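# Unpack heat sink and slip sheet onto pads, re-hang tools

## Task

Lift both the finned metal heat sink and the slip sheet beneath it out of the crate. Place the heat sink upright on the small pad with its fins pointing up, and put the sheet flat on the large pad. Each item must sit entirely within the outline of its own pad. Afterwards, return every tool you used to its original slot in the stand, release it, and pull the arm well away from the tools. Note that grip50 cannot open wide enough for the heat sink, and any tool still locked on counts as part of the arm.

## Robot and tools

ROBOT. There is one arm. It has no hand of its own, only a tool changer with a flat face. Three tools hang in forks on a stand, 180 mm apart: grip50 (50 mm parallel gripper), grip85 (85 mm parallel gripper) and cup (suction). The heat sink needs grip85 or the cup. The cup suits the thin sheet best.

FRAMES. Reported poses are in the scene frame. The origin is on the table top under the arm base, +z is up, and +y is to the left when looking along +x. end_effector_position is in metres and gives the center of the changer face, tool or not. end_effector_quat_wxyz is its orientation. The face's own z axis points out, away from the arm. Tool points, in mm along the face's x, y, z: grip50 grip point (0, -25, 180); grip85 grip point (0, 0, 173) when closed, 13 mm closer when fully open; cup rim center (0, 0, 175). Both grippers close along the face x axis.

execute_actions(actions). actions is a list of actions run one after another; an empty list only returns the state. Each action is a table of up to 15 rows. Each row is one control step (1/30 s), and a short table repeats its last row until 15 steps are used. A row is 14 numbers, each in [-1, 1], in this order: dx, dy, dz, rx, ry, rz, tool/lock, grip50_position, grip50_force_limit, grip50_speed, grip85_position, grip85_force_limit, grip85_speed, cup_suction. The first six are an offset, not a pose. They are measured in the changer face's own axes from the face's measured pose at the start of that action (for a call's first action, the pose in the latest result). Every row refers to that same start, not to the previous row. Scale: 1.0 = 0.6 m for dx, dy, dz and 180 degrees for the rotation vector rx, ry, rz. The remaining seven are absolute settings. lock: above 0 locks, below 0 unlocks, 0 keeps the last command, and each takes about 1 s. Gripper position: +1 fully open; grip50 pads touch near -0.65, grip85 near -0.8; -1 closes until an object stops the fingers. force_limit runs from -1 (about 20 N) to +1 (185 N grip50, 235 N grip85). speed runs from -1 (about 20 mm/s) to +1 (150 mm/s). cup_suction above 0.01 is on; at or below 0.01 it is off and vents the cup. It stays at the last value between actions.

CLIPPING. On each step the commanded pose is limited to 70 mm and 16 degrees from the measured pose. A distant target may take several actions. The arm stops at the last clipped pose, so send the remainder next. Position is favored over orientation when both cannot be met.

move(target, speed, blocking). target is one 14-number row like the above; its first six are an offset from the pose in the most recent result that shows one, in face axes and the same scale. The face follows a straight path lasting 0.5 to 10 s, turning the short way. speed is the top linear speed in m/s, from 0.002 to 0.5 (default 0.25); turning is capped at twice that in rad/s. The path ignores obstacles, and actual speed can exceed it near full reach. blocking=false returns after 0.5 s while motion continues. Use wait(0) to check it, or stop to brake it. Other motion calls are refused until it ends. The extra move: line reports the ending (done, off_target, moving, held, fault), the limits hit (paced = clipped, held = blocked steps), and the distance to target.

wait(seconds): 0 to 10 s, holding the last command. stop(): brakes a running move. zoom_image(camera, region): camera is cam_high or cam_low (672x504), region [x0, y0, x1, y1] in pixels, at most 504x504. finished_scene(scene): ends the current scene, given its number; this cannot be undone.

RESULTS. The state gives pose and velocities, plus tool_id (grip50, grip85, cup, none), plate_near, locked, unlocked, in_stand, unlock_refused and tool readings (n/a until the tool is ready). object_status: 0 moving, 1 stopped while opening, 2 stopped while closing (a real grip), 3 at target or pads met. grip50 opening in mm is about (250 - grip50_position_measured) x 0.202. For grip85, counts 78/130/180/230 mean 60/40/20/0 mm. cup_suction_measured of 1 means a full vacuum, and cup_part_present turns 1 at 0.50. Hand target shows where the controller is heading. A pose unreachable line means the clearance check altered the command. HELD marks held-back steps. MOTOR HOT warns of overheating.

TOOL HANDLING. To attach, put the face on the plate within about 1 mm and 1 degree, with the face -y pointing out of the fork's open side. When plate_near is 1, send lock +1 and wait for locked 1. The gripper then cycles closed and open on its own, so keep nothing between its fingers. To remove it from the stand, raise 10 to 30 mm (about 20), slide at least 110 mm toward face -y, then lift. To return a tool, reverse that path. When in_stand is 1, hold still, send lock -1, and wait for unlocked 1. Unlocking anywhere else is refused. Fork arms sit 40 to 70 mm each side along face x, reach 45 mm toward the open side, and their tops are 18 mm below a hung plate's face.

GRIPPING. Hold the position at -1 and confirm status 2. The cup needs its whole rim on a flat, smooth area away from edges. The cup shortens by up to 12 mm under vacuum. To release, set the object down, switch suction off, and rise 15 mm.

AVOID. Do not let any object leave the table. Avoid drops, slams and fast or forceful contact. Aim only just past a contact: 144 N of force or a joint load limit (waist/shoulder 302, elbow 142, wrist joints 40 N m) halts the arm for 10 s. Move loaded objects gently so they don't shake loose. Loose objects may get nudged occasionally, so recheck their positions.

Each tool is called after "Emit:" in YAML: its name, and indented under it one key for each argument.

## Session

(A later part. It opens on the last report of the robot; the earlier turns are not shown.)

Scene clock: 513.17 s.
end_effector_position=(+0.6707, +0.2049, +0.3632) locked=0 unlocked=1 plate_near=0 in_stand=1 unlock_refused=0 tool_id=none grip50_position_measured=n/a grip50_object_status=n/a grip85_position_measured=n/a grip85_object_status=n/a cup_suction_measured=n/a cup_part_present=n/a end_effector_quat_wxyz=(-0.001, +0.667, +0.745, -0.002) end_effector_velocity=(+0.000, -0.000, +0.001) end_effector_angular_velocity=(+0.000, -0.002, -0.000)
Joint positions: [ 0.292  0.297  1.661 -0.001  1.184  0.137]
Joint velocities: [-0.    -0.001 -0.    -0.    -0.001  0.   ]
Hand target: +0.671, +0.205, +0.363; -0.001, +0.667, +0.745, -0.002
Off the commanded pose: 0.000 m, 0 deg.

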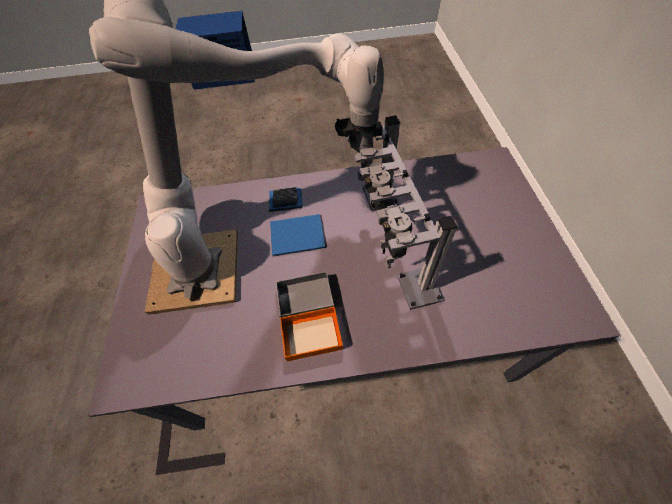

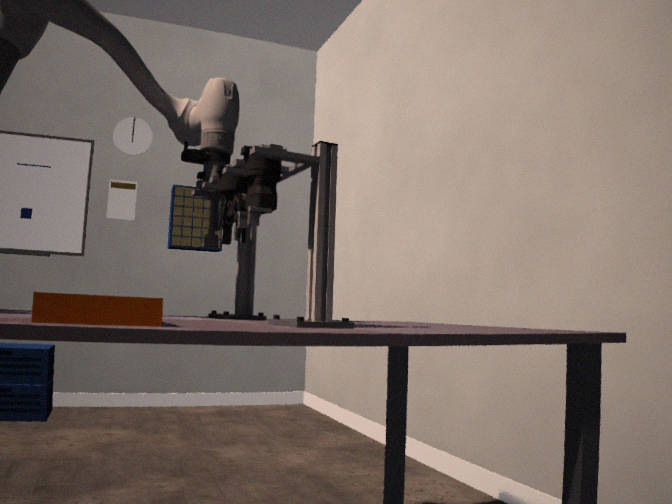

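Emit:
execute_actions:
  actions:
    - [[0.001,0.0004,0,0,0,0,0,1,0,0,1,0,0,0]]

Emit:
execute_actions:
  actions:
    - [[0,0,0.001,0,0,0,0,1,0,0,1,0,0,0]]

Scene clock: 516.40 s.
end_effector_position=(+0.6708, +0.2055, +0.3633) locked=0 unlocked=1 plate_near=0 in_stand=1 unlock_refused=0 tool_id=none grip50_position_measured=n/a grip50_object_status=n/a grip85_position_measured=n/a grip85_object_status=n/a cup_suction_measured=n/a cup_part_present=n/a end_effector_quat_wxyz=(-0.001, +0.667, +0.745, -0.002) end_effector_velocity=(-0.000, -0.000, -0.001) end_effector_angular_velocity=(-0.001, +0.003, -0.000)
Joint positions: [ 0.293  0.297  1.66  -0.001  1.184  0.138]
Joint velocities: [-0.     0.001  0.     0.     0.001  0.   ]
Hand target: +0.671, +0.206, +0.363; -0.001, +0.667, +0.745, -0.002
Off the commanded pose: 0.000 m, 0 deg.
Step readings (end_effector_position):
0: (+0.6707, +0.2049, +0.3632)
1: (+0.6707, +0.2049, +0.3632)
2: (+0.6707, +0.2052, +0.3634)
4: (+0.6708, +0.2055, +0.3636)
8: (+0.6708, +0.2055, +0.3634)
15: end_effector_position above

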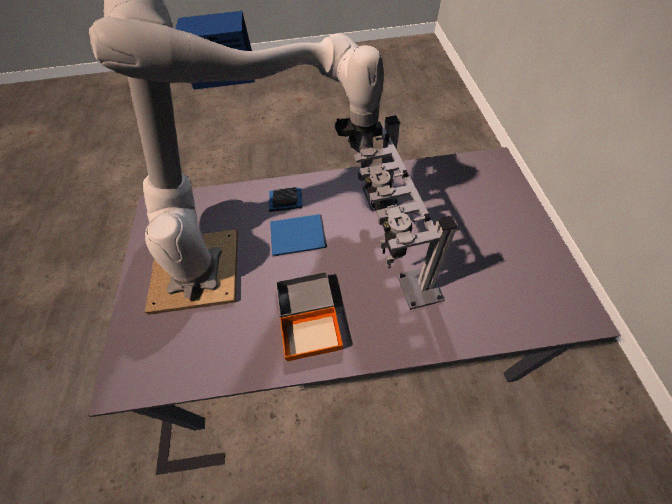

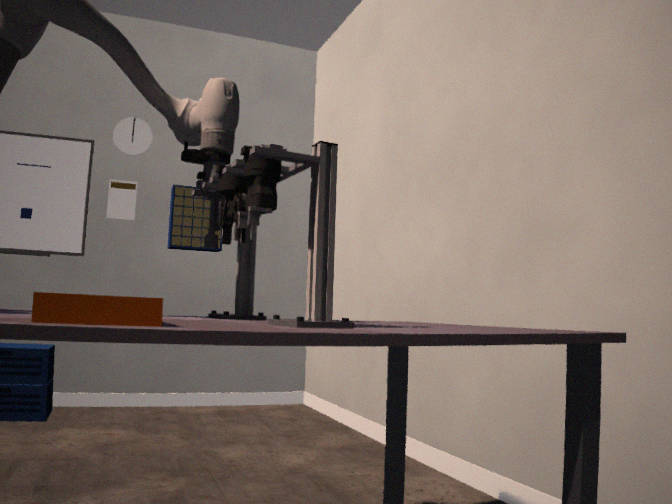

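Scene clock: 516.90 s.
end_effector_position=(+0.6708, +0.2055, +0.3627) locked=0 unlocked=1 plate_near=0 in_stand=1 unlock_refused=0 tool_id=none grip50_position_measured=n/a grip50_object_status=n/a grip85_position_measured=n/a grip85_object_status=n/a cup_suction_measured=n/a cup_part_present=n/a end_effector_quat_wxyz=(-0.001, +0.667, +0.745, -0.002) end_effector_velocity=(+0.000, +0.000, -0.000) end_effector_angular_velocity=(+0.000, +0.001, +0.000)
Joint positions: [ 0.293  0.297  1.661 -0.001  1.183  0.138]
Joint velocities: [ 0.     0.001  0.     0.    -0.    -0.   ]
Hand target: +0.671, +0.206, +0.363; -0.001, +0.667, +0.745, -0.002
Off the commanded pose: 0.000 m, 0 deg.
Step readings (end_effector_position):
0: (+0.6708, +0.2055, +0.3633)
1: (+0.6708, +0.2055, +0.3633)
2: (+0.6709, +0.2056, +0.3632)
4: (+0.6710, +0.2056, +0.3629)
8: (+0.6709, +0.2055, +0.3627)
15: end_effector_position above

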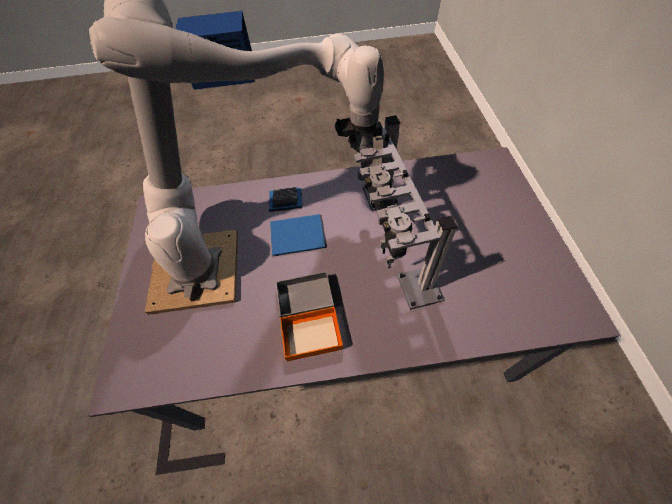

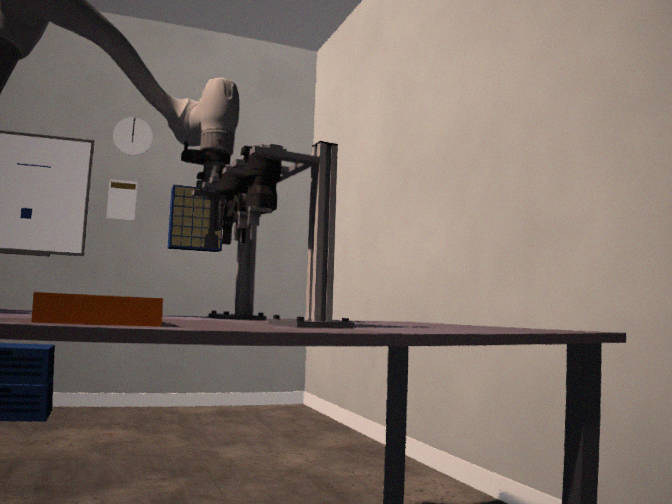

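Emit:
execute_actions:
  actions:
    - [[0,0,0.001,0,0,0,0,1,0,0,1,0,0,0]]

Scene clock: 518.80 s.
end_effector_position=(+0.6708, +0.2055, +0.3621) locked=0 unlocked=1 plate_near=0 in_stand=1 unlock_refused=0 tool_id=none grip50_position_measured=n/a grip50_object_status=n/a grip85_position_measured=n/a grip85_object_status=n/a cup_suction_measured=n/a cup_part_present=n/a end_effector_quat_wxyz=(-0.001, +0.667, +0.745, -0.002) end_effector_velocity=(+0.000, -0.000, -0.001) end_effector_angular_velocity=(-0.001, +0.002, +0.000)
Joint positions: [ 0.293  0.298  1.662 -0.001  1.182  0.138]
Joint velocities: [-0.     0.001  0.    -0.001  0.001  0.   ]
Hand target: +0.671, +0.206, +0.362; -0.001, +0.667, +0.745, -0.002
Off the commanded pose: 0.000 m, 0 deg.
Step readings (end_effector_position):
0: (+0.6708, +0.2055, +0.3627)
1: (+0.6708, +0.2055, +0.3627)
2: (+0.6709, +0.2055, +0.3624)
4: (+0.6708, +0.2055, +0.3621)
8: (+0.6708, +0.2055, +0.3621)
15: end_effector_position above

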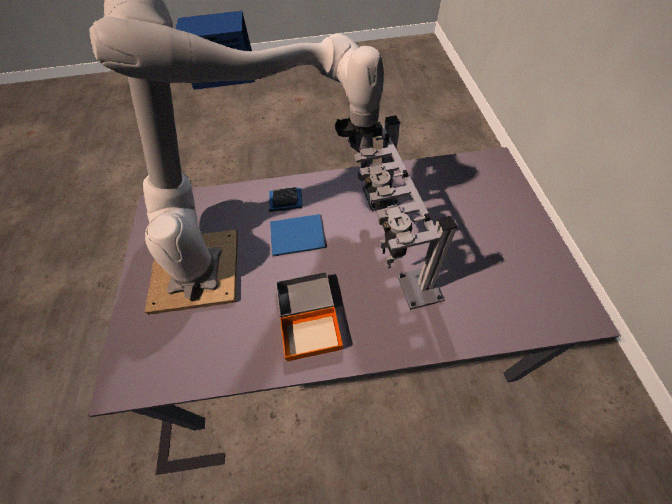

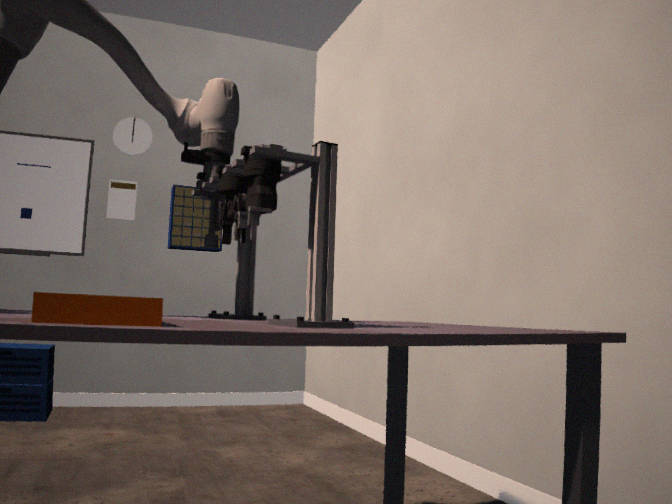

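Free motion. Continue.

Emit:
execute_actions:
  actions:
    - [[0,0,0.001,0,0,0,0,1,0,0,1,0,0,0]]

Scene clock: 521.20 s.
end_effector_position=(+0.6708, +0.2055, +0.3615) locked=0 unlocked=1 plate_near=0 in_stand=1 unlock_refused=0 tool_id=none grip50_position_measured=n/a grip50_object_status=n/a grip85_position_measured=n/a grip85_object_status=n/a cup_suction_measured=n/a cup_part_present=n/a end_effector_quat_wxyz=(-0.001, +0.667, +0.745, -0.002) end_effector_velocity=(-0.000, +0.000, -0.001) end_effector_angular_velocity=(-0.000, +0.002, +0.001)
Joint positions: [ 0.293  0.298  1.662 -0.001  1.181  0.138]
Joint velocities: [ 0.     0.001  0.001 -0.     0.    -0.   ]
Hand target: +0.671, +0.206, +0.361; -0.001, +0.667, +0.745, -0.002
Off the commanded pose: 0.000 m, 0 deg.
Step readings (end_effector_position):
0: (+0.6708, +0.2055, +0.3621)
1: (+0.6708, +0.2055, +0.3621)
2: (+0.6709, +0.2056, +0.3620)
4: (+0.6709, +0.2056, +0.3618)
8: (+0.6709, +0.2055, +0.3616)
15: end_effector_position above

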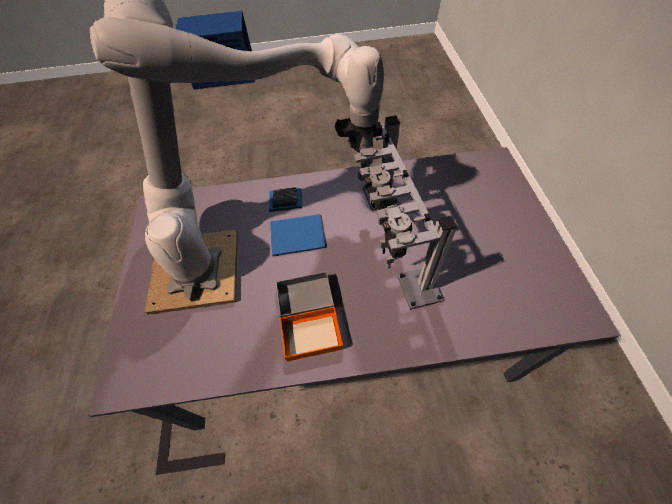

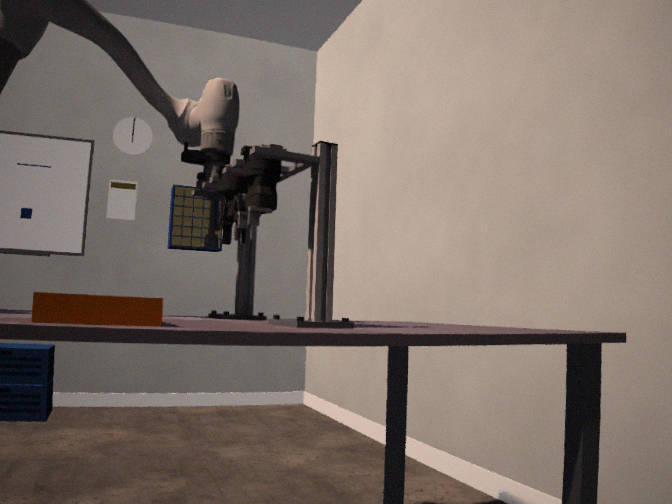

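Emit:
zoom_image:
  camera: "cam_low"
  region: [180, 140, 250, 200]

Emit:
zoom_image:
  camera: "cam_high"
  region: [330, 110, 410, 170]

Region (180, 140, 250, 200) of cam_low's 672x504 image, scaled by 7.200, with more detail than that image has; it fills the top 432 rows of this view, and the rest is white.

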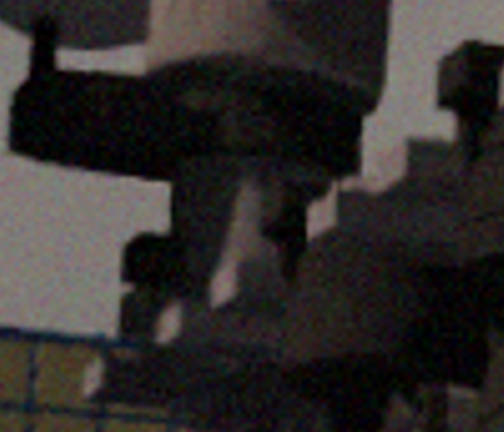

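Region (330, 110, 410, 170) of cam_high's 672x504 image, scaled by 6.300, with more detail than that image has; it fills the top 378 rows of this view, and the rest is white.

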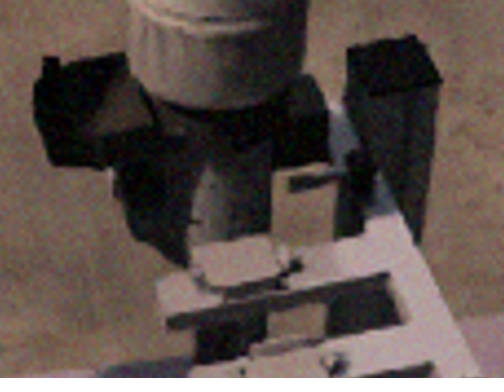

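Emit:
execute_actions:
  actions:
    - [[0,0,0.0006,0,0,0,0,1,0,0,1,0,0,0]]

Scene clock: 526.30 s.
end_effector_position=(+0.6708, +0.2055, +0.3611) locked=0 unlocked=1 plate_near=0 in_stand=1 unlock_refused=0 tool_id=none grip50_position_measured=n/a grip50_object_status=n/a grip85_position_measured=n/a grip85_object_status=n/a cup_suction_measured=n/a cup_part_present=n/a end_effector_quat_wxyz=(-0.001, +0.667, +0.745, -0.002) end_effector_velocity=(+0.000, +0.000, +0.001) end_effector_angular_velocity=(+0.001, -0.001, +0.001)
Joint positions: [ 0.293  0.298  1.663 -0.001  1.181  0.138]
Joint velocities: [ 0.    -0.    -0.001  0.001 -0.    -0.001]
Hand target: +0.671, +0.206, +0.361; -0.001, +0.667, +0.745, -0.002
Off the commanded pose: 0.000 m, 0 deg.
Step readings (end_effector_position):
0: (+0.6708, +0.2055, +0.3615)
1: (+0.6708, +0.2055, +0.3615)
2: (+0.6708, +0.2055, +0.3614)
4: (+0.6708, +0.2055, +0.3612)
8: (+0.6708, +0.2055, +0.3612)
15: end_effector_position above

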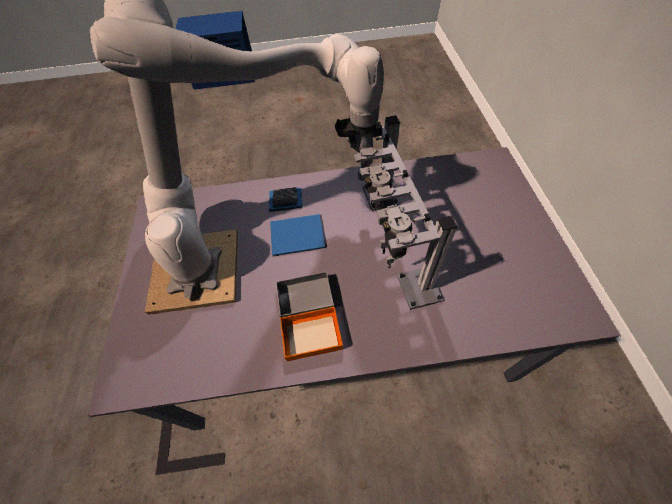

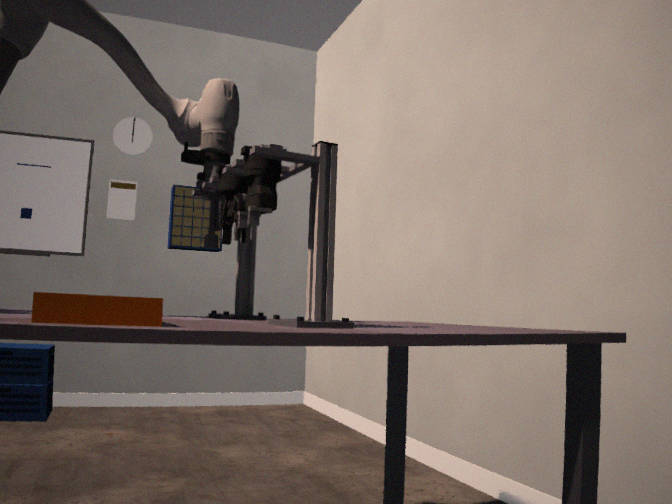

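Looks free. Continue 0.3 mm.

Emit:
execute_actions:
  actions:
    - [[0,0,0.0006,0,0,0,0,1,0,0,1,0,0,0]]

Scene clock: 527.83 s.
end_effector_position=(+0.6708, +0.2055, +0.3608) locked=0 unlocked=1 plate_near=1 in_stand=1 unlock_refused=0 tool_id=none grip50_position_measured=n/a grip50_object_status=n/a grip85_position_measured=n/a grip85_object_status=n/a cup_suction_measured=n/a cup_part_present=n/a end_effector_quat_wxyz=(-0.001, +0.667, +0.745, -0.002) end_effector_velocity=(-0.000, -0.000, +0.000) end_effector_angular_velocity=(-0.001, +0.000, +0.000)
Joint positions: [ 0.293  0.299  1.663 -0.001  1.18   0.138]
Joint velocities: [-0.    -0.     0.    -0.001  0.001 -0.   ]
Hand target: +0.671, +0.206, +0.361; -0.001, +0.667, +0.745, -0.002
Off the commanded pose: 0.000 m, 0 deg.
Step readings (end_effector_position):
0: (+0.6708, +0.2055, +0.3611)
1: (+0.6708, +0.2055, +0.3611)
2: (+0.6708, +0.2055, +0.3610)
4: (+0.6709, +0.2055, +0.3608)
8: (+0.6709, +0.2055, +0.3608)
15: end_effector_position above

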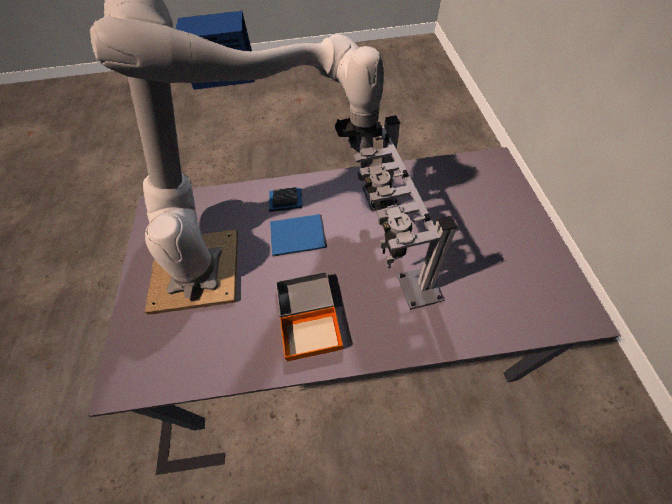

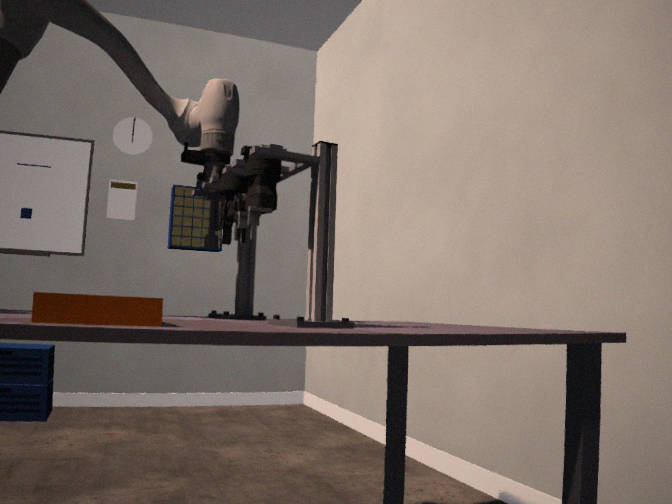

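plate_near=1. Lock.

Emit:
execute_actions:
  actions:
    - [[0,0,0,0,0,0,1,1,0,0,1,0,0,0]]

Emit:
zoom_image:
  camera: "cam_high"
  region: [270, 290, 360, 370]

Scene clock: 530.93 s.
end_effector_position=(+0.6708, +0.2055, +0.3608) locked=0 unlocked=0 plate_near=1 in_stand=1 unlock_refused=0 tool_id=none grip50_position_measured=n/a grip50_object_status=n/a grip85_position_measured=n/a grip85_object_status=n/a cup_suction_measured=n/a cup_part_present=n/a end_effector_quat_wxyz=(-0.001, +0.667, +0.745, -0.002) end_effector_velocity=(+0.000, +0.000, -0.002) end_effector_angular_velocity=(-0.000, +0.002, +0.001)
Joint positions: [ 0.293  0.299  1.663 -0.001  1.18   0.138]
Joint velocities: [ 0.     0.002  0.001  0.    -0.001 -0.   ]
Hand target: +0.671, +0.206, +0.361; -0.001, +0.667, +0.745, -0.002
Off the commanded pose: 0.000 m, 0 deg.
Step readings (end_effector_position):
0: (+0.6708, +0.2055, +0.3608)
1: (+0.6708, +0.2055, +0.3608)
2: (+0.6708, +0.2055, +0.3608)
4: (+0.6708, +0.2055, +0.3608)
8: (+0.6708, +0.2055, +0.3608)
15: end_effector_position above

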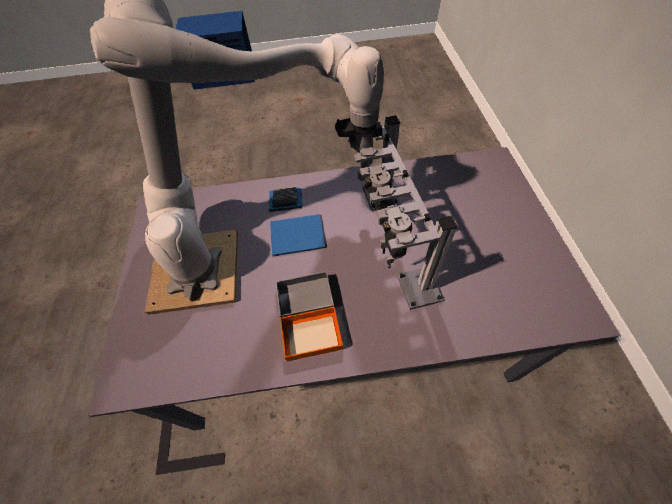

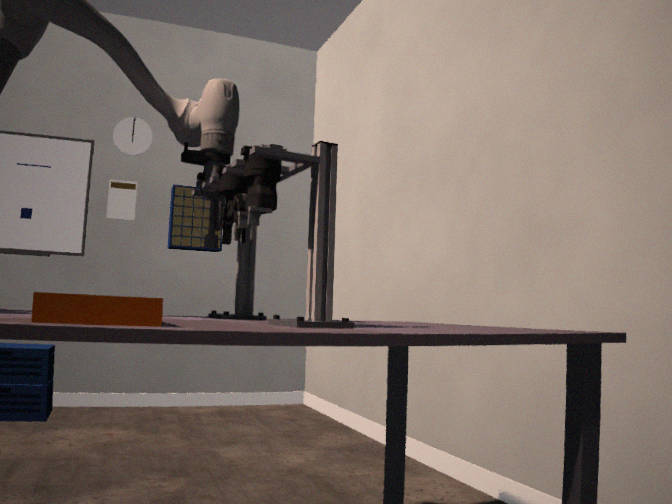

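Region (270, 290, 360, 370) of cam_high's 672x504 image, scaled by 5.600, with more detail than that image has.

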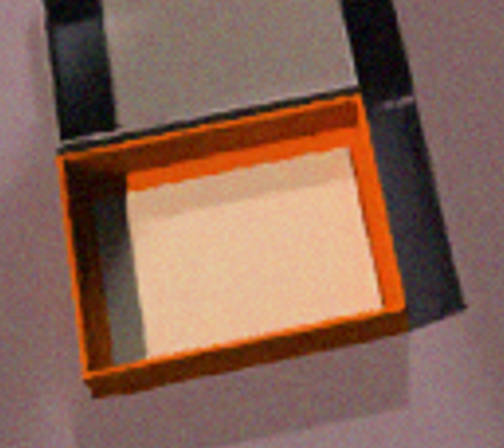

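Emit:
move:
  target: [0,0,-0.0325,0,0,0,0,1,0,0,1,0,0,0]
  speed: 0.06

Scene clock: 539.43 s.
end_effector_position=(+0.6709, +0.2056, +0.3803) locked=1 unlocked=0 plate_near=1 in_stand=0 unlock_refused=0 tool_id=cup grip50_position_measured=n/a grip50_object_status=n/a grip85_position_measured=n/a grip85_object_status=n/a cup_suction_measured=0.01 cup_part_present=0 end_effector_quat_wxyz=(-0.001, +0.667, +0.745, -0.002) end_effector_velocity=(-0.000, -0.000, -0.000) end_effector_angular_velocity=(-0.001, +0.001, +0.000)
Joint positions: [ 0.293  0.287  1.641 -0.001  1.214  0.138]
Joint velocities: [ 0.    -0.     0.001 -0.001  0.001  0.001]
Hand target: +0.671, +0.206, +0.380; -0.001, +0.667, +0.745, -0.002
Off the commanded pose: 0.000 m, 0 deg.
move: done

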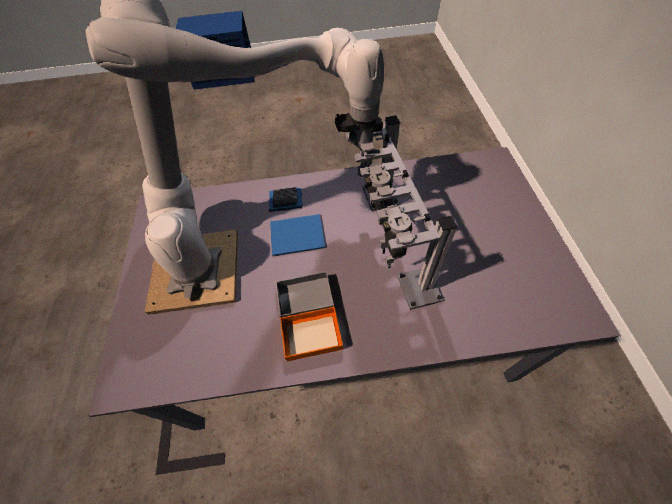

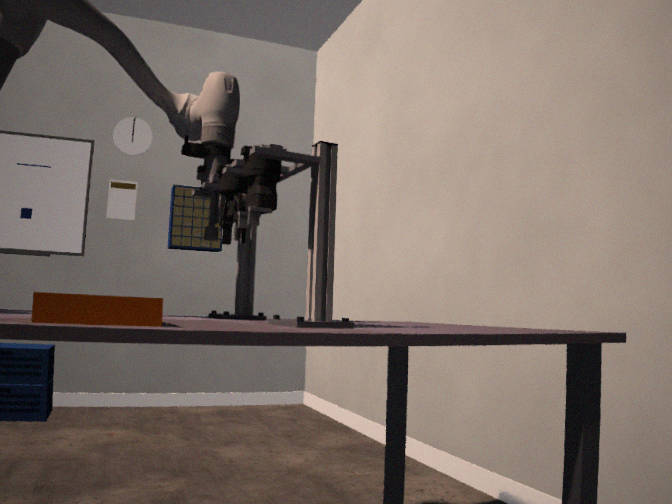

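Emit:
move:
  target: [0,-0.2333,0,0,0,0,0,1,0,0,1,0,0,0]
  speed: 0.2

Scene clock: 543.03 s.
end_effector_position=(+0.5318, +0.1901, +0.3807) locked=1 unlocked=0 plate_near=1 in_stand=0 unlock_refused=0 tool_id=cup grip50_position_measured=n/a grip50_object_status=n/a grip85_position_measured=n/a grip85_object_status=n/a cup_suction_measured=0.01 cup_part_present=0 end_effector_quat_wxyz=(-0.001, +0.667, +0.745, -0.002) end_effector_velocity=(-0.001, -0.000, -0.000) end_effector_angular_velocity=(+0.000, +0.000, +0.000)
Joint positions: [ 0.327  0.077  1.896 -0.001  1.168  0.172]
Joint velocities: [ 0.    -0.001  0.001  0.    -0.    -0.   ]
Hand target: +0.532, +0.190, +0.381; -0.001, +0.667, +0.745, -0.002
Off the commanded pose: 0.000 m, 0 deg.
move: done

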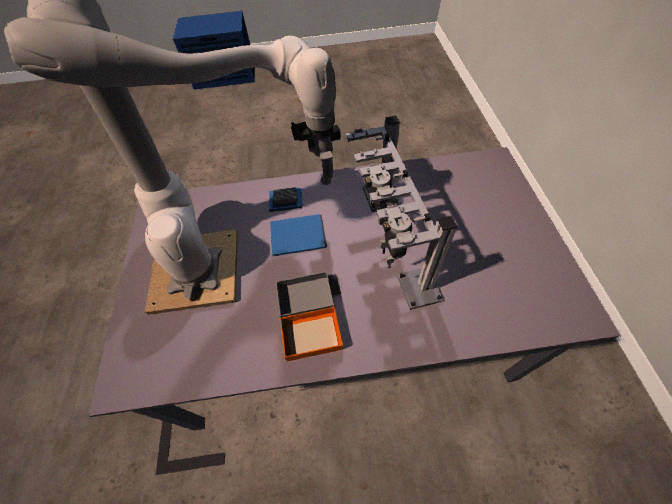

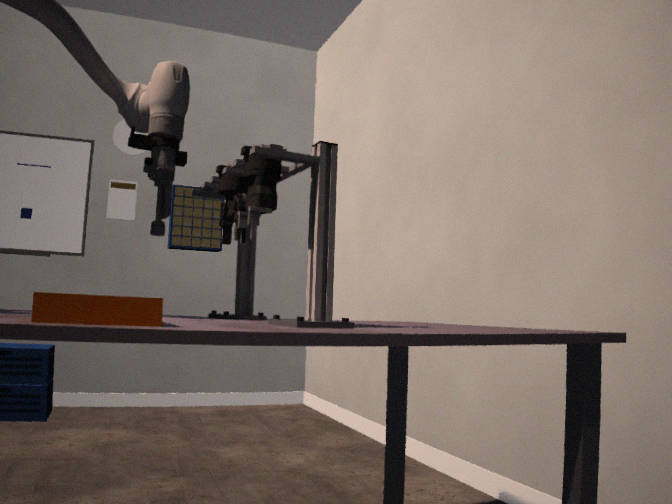

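Emit:
move:
  target: [-0.8144,-0.2955,0.2345,0,0,-0.0105,0,1,0,0,1,0,0,0]
  speed: 0.35

Scene clock: 551.80 s.
end_effector_position=(+0.4091, -0.3147, +0.2409) locked=1 unlocked=0 plate_near=1 in_stand=0 unlock_refused=0 tool_id=cup grip50_position_measured=n/a grip50_object_status=n/a grip85_position_measured=n/a grip85_object_status=n/a cup_suction_measured=0.01 cup_part_present=0 end_effector_quat_wxyz=(-0.001, +0.655, +0.756, -0.001) end_effector_velocity=(-0.000, -0.001, +0.000) end_effector_angular_velocity=(-0.000, -0.000, -0.000)
Joint positions: [-0.68   0.135  2.127  0.002  0.88  -0.87 ]
Joint velocities: [-0.001  0.    -0.    -0.    -0.    -0.001]
Hand target: +0.409, -0.315, +0.241; -0.001, +0.655, +0.756, -0.001
Off the commanded pose: 0.001 m, 0 deg.
move: done

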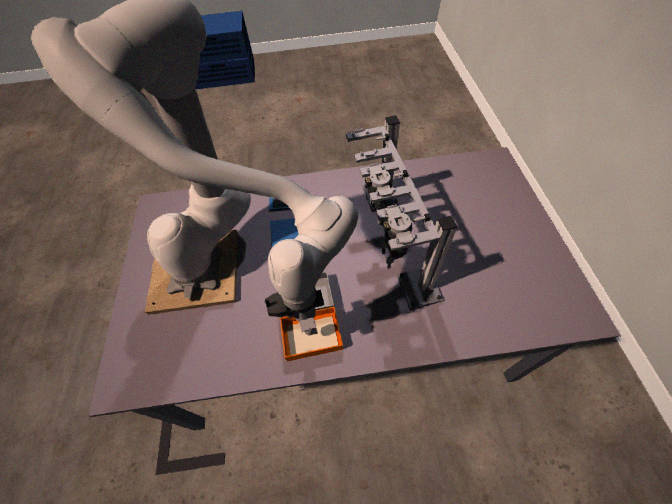

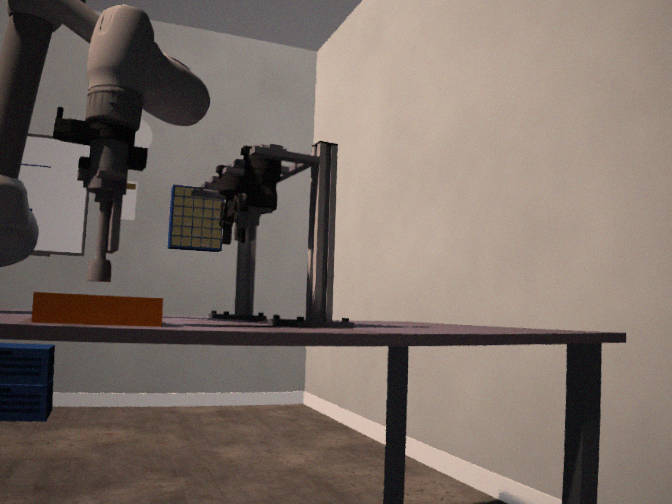

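Emit:
move:
  target: [0,0,0.0915,0,0,0,0,1,0,0,1,0,0,1]
  speed: 0.1

Scene clock: 554.20 s.
end_effector_position=(+0.4089, -0.3146, +0.1860) locked=1 unlocked=0 plate_near=1 in_stand=0 unlock_refused=0 tool_id=cup grip50_position_measured=n/a grip50_object_status=n/a grip85_position_measured=n/a grip85_object_status=n/a cup_suction_measured=0.01 cup_part_present=0 end_effector_quat_wxyz=(-0.001, +0.655, +0.756, -0.001) end_effector_velocity=(+0.000, -0.000, +0.000) end_effector_angular_velocity=(-0.001, -0.001, -0.000)
Joint positions: [-0.68   0.207  2.17   0.002  0.765 -0.87 ]
Joint velocities: [ 0.     0.    -0.    -0.    -0.001  0.001]
Hand target: +0.409, -0.315, +0.186; -0.001, +0.655, +0.756, -0.001
Off the commanded pose: 0.000 m, 0 deg.
move: done

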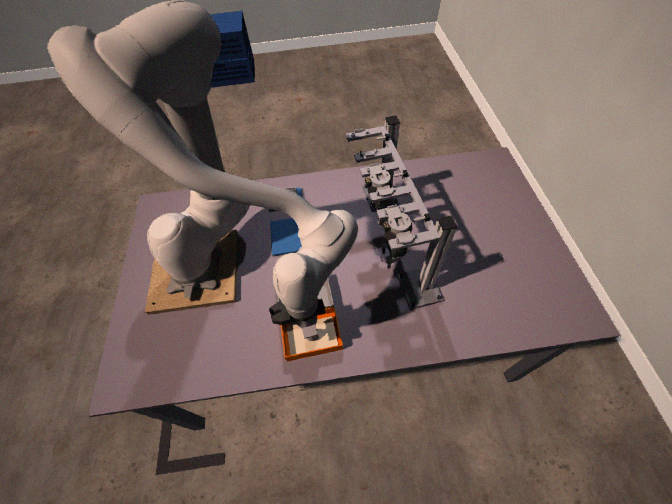

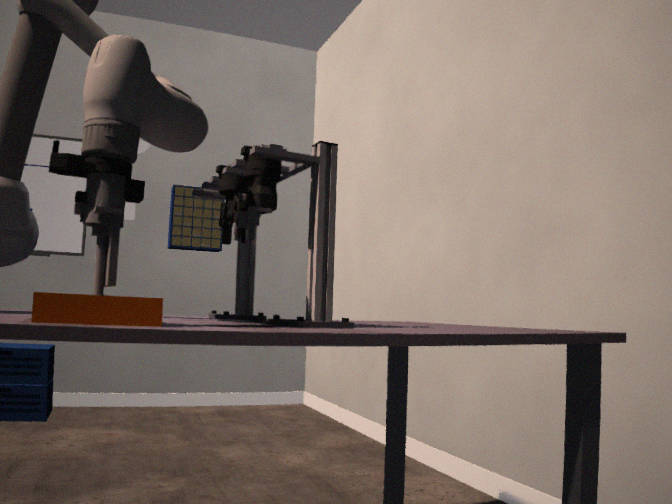

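Emit:
execute_actions:
  actions:
    - [[0,0,0.001,0,0,0,0,1,0,0,1,0,0,1],[0,0,0.002,0,0,0,0,1,0,0,1,0,0,1],[0,0,0.003,0,0,0,0,1,0,0,1,0,0,1],[0,0,0.004,0,0,0,0,1,0,0,1,0,0,1],[0,0,0.005,0,0,0,0,1,0,0,1,0,0,1],[0,0,0.006,0,0,0,0,1,0,0,1,0,0,1]]

Scene clock: 557.43 s.
end_effector_position=(+0.4089, -0.3147, +0.1824) locked=1 unlocked=0 plate_near=1 in_stand=0 unlock_refused=0 tool_id=cup grip50_position_measured=n/a grip50_object_status=n/a grip85_position_measured=n/a grip85_object_status=n/a cup_suction_measured=0.01 cup_part_present=0 end_effector_quat_wxyz=(-0.001, +0.655, +0.756, -0.001) end_effector_velocity=(-0.000, +0.000, -0.000) end_effector_angular_velocity=(+0.001, +0.001, -0.000)
Joint positions: [-0.68   0.212  2.173  0.002  0.757 -0.87 ]
Joint velocities: [-0.  0.  0.  0.  0. -0.]
Hand target: +0.409, -0.315, +0.182; -0.001, +0.655, +0.756, -0.001
Off the commanded pose: 0.000 m, 0 deg.
Step readings (end_effector_position):
0: (+0.4089, -0.3147, +0.1860)
1: (+0.4089, -0.3147, +0.1860)
2: (+0.4090, -0.3148, +0.1858)
4: (+0.4091, -0.3148, +0.1847)
8: (+0.4089, -0.3147, +0.1825)
15: end_effector_position above

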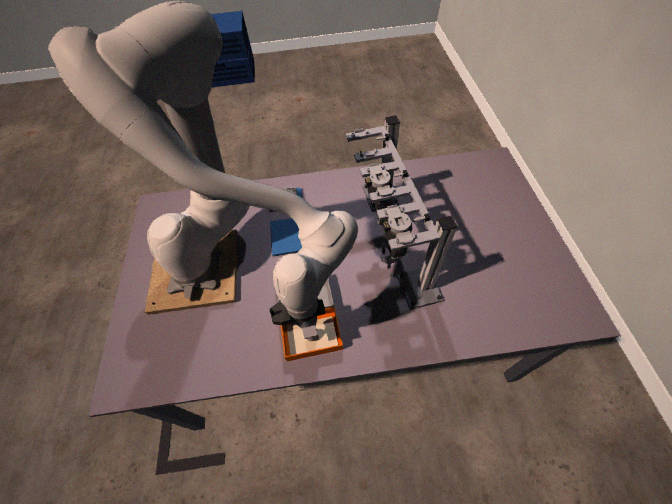

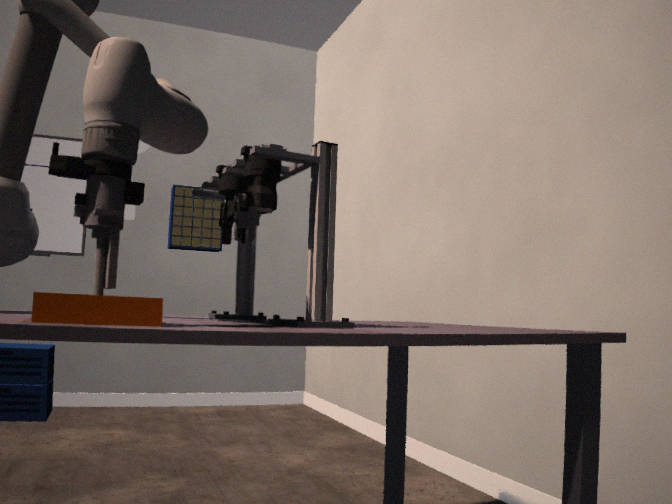

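Emit:
execute_actions:
  actions:
    - [[0,0,0.0007,0,0,0,0,1,0,0,1,0,0,1],[0,0,0.0014,0,0,0,0,1,0,0,1,0,0,1],[0,0,0.0021,0,0,0,0,1,0,0,1,0,0,1],[0,0,0.0028,0,0,0,0,1,0,0,1,0,0,1],[0,0,0.0033,0,0,0,0,1,0,0,1,0,0,1]]

Scene clock: 560.83 s.
end_effector_position=(+0.4088, -0.3147, +0.1804) locked=1 unlocked=0 plate_near=1 in_stand=0 unlock_refused=0 tool_id=cup grip50_position_measured=n/a grip50_object_status=n/a grip85_position_measured=n/a grip85_object_status=n/a cup_suction_measured=0.95 cup_part_present=1 end_effector_quat_wxyz=(-0.001, +0.655, +0.756, -0.001) end_effector_velocity=(+0.000, -0.000, +0.000) end_effector_angular_velocity=(-0.000, -0.001, +0.000)
Joint positions: [-0.68   0.215  2.174  0.002  0.753 -0.87 ]
Joint velocities: [ 0.    -0.    -0.001  0.001  0.    -0.   ]
Hand target: +0.409, -0.315, +0.180; -0.001, +0.655, +0.756, -0.001
Off the commanded pose: 0.000 m, 0 deg.
Step readings (end_effector_position):
0: (+0.4089, -0.3146, +0.1824)
1: (+0.4089, -0.3146, +0.1824)
2: (+0.4089, -0.3147, +0.1822)
4: (+0.4089, -0.3146, +0.1814)
8: (+0.4088, -0.3146, +0.1804)
15: end_effector_position above

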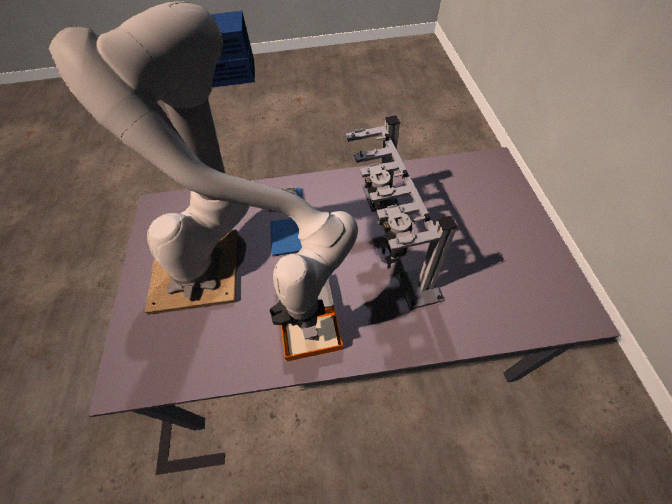

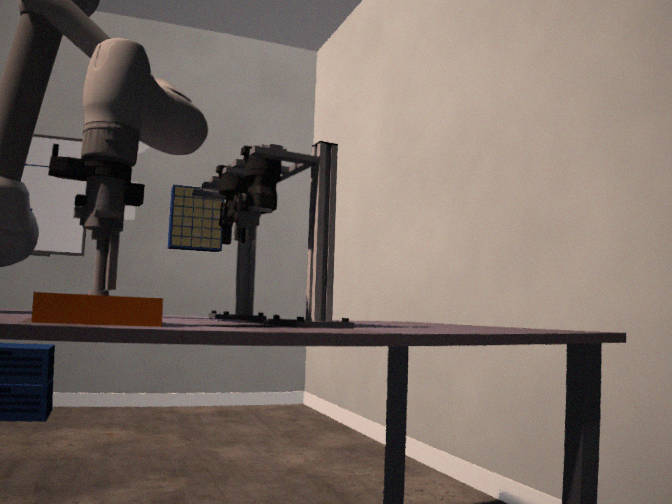

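Sealed. Lift to z≈0.24.

Emit:
move:
  target: [0,0,-0.1,0,0,0,0,1,0,0,1,0,0,1]
  speed: 0.1

Emit:
zoom_image:
  camera: "cam_high"
  region: [260, 280, 360, 370]

Emit:
zoom_image:
  camera: "cam_low"
  region: [20, 220, 180, 330]

Scene clock: 564.83 s.
end_effector_position=(+0.4090, -0.3146, +0.2404) locked=1 unlocked=0 plate_near=1 in_stand=0 unlock_refused=0 tool_id=cup grip50_position_measured=n/a grip50_object_status=n/a grip85_position_measured=n/a grip85_object_status=n/a cup_suction_measured=0.99 cup_part_present=1 end_effector_quat_wxyz=(-0.001, +0.655, +0.756, -0.001) end_effector_velocity=(+0.000, +0.000, +0.000) end_effector_angular_velocity=(-0.000, -0.002, -0.001)
Joint positions: [-0.68   0.136  2.127  0.002  0.879 -0.87 ]
Joint velocities: [ 0.    -0.001  0.     0.001 -0.001  0.   ]
Hand target: +0.409, -0.315, +0.240; -0.001, +0.655, +0.756, -0.001
Off the commanded pose: 0.000 m, 0 deg.
move: done

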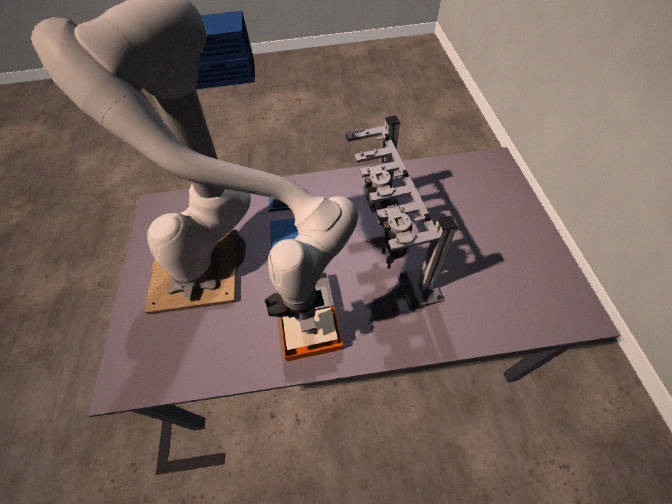

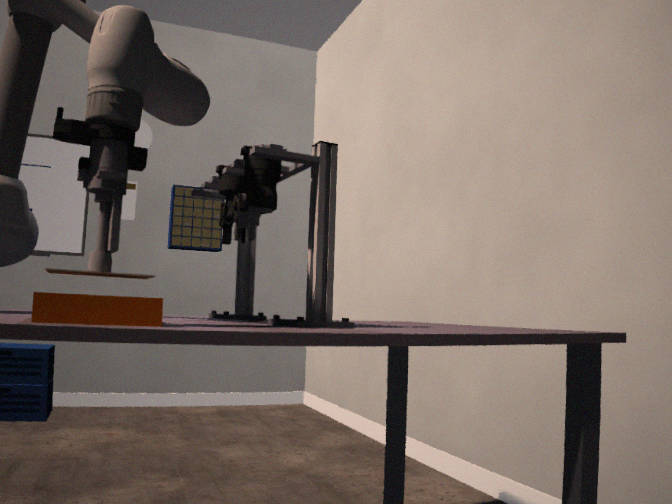

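Region (260, 280, 360, 370) of cam_high's 672x504 image, scaled by 5.040, with more detail than that image has; it fills the top 454 rows of this view, and the rest is white.

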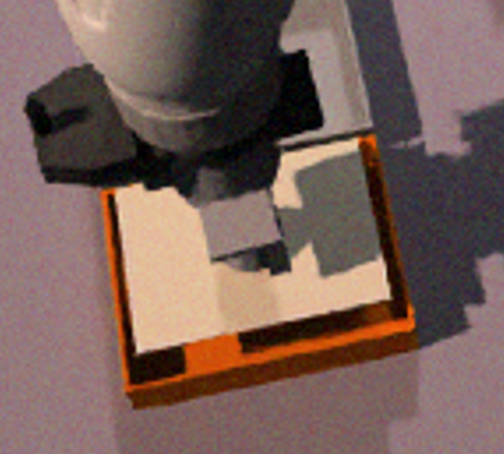

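Region (20, 220, 180, 330) of cam_low's 672x504 image, scaled by 3.150, with more detail than that image has; it fills the top 346 rows of this view, and the rest is white.

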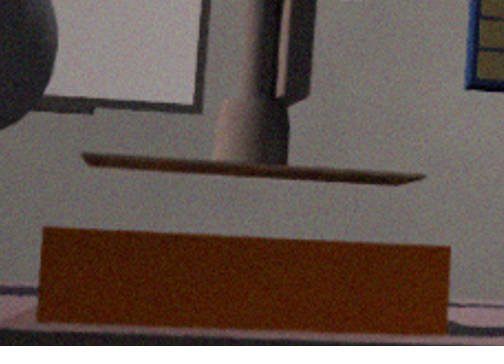

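Emit:
move:
  target: [0.7198,0.0759,0.0423,0,0,0.0105,0,1,0,0,1,0,0,1]
  speed: 0.3

Scene clock: 577.83 s.
end_effector_position=(+0.3921, +0.1188, +0.2147) locked=1 unlocked=0 plate_near=1 in_stand=0 unlock_refused=0 tool_id=cup grip50_position_measured=n/a grip50_object_status=n/a grip85_position_measured=n/a grip85_object_status=n/a cup_suction_measured=0.99 cup_part_present=1 end_effector_quat_wxyz=(-0.001, +0.667, +0.745, -0.002) end_effector_velocity=(-0.000, +0.000, -0.000) end_effector_angular_velocity=(+0.000, +0.001, +0.000)
Joint positions: [ 0.254  0.007  2.33  -0.     0.804  0.1  ]
Joint velocities: [ 0.001  0.001  0.     0.    -0.     0.   ]
Hand target: +0.392, +0.119, +0.215; -0.001, +0.667, +0.745, -0.002
Off the commanded pose: 0.001 m, 0 deg.
move: done

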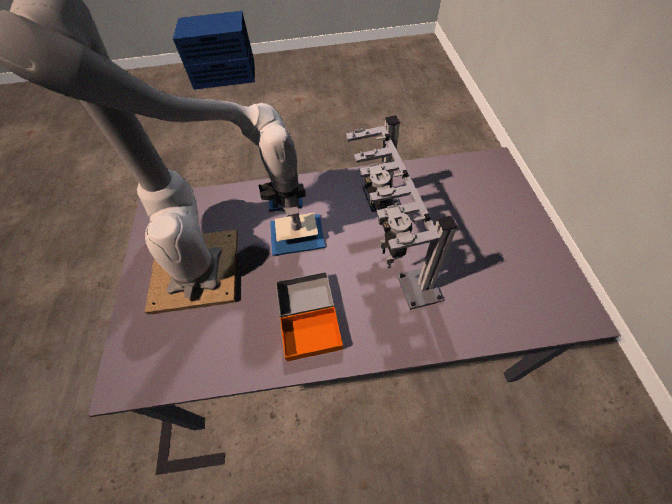

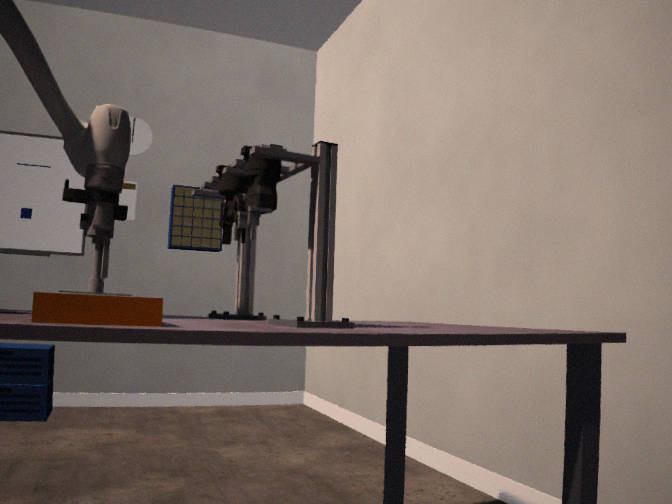

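Emit:
move:
  target: [0.001,0.0008,0.05,0,0,0,0,1,0,0,1,0,0,1]
  speed: 0.08

Emit:
zoom_image:
  camera: "cam_high"
  region: [260, 195, 340, 265]

Scene clock: 583.83 s.
end_effector_position=(+0.3924, +0.1194, +0.1848) locked=1 unlocked=0 plate_near=1 in_stand=0 unlock_refused=0 tool_id=cup grip50_position_measured=n/a grip50_object_status=n/a grip85_position_measured=n/a grip85_object_status=n/a cup_suction_measured=0.99 cup_part_present=1 end_effector_quat_wxyz=(-0.001, +0.667, +0.745, -0.002) end_effector_velocity=(+0.001, +0.000, +0.001) end_effector_angular_velocity=(+0.001, -0.002, -0.001)
Joint positions: [ 0.256  0.057  2.355 -0.001  0.729  0.101]
Joint velocities: [-0.    -0.001 -0.001  0.    -0.     0.001]
Hand target: +0.392, +0.119, +0.185; -0.001, +0.667, +0.745, -0.002
Off the commanded pose: 0.000 m, 0 deg.
move: done

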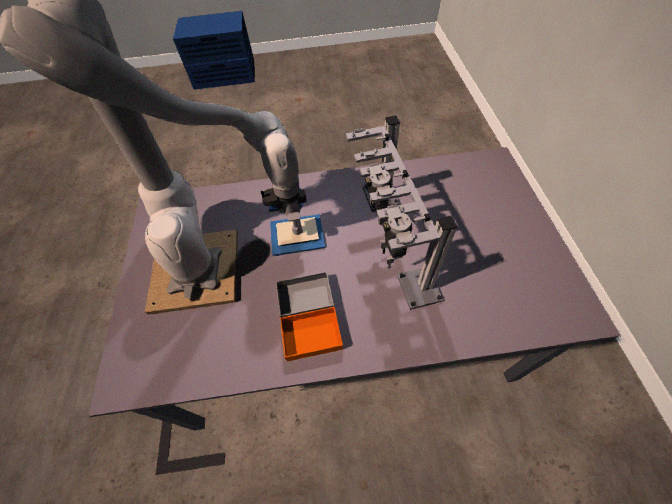

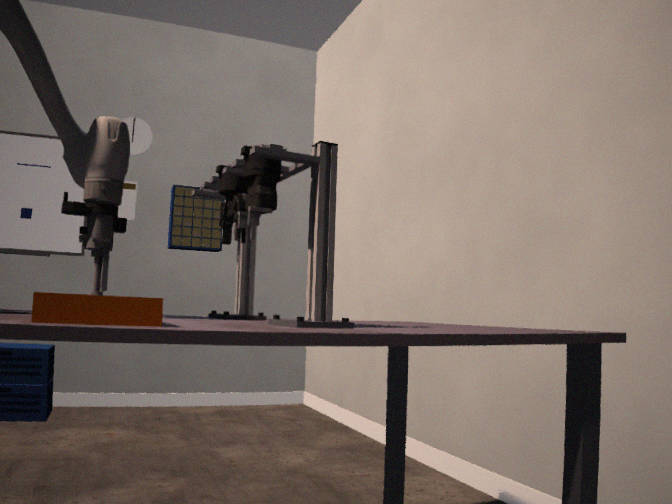

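Region (260, 195, 340, 265) of cam_high's 672x504 image, scaled by 6.300, with more detail than that image has; it fills the top 441 rows of this view, and the rest is white.

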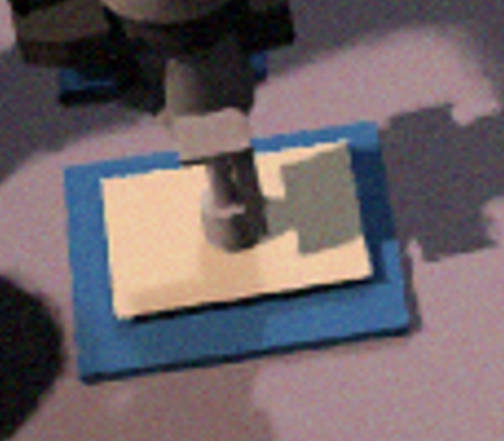

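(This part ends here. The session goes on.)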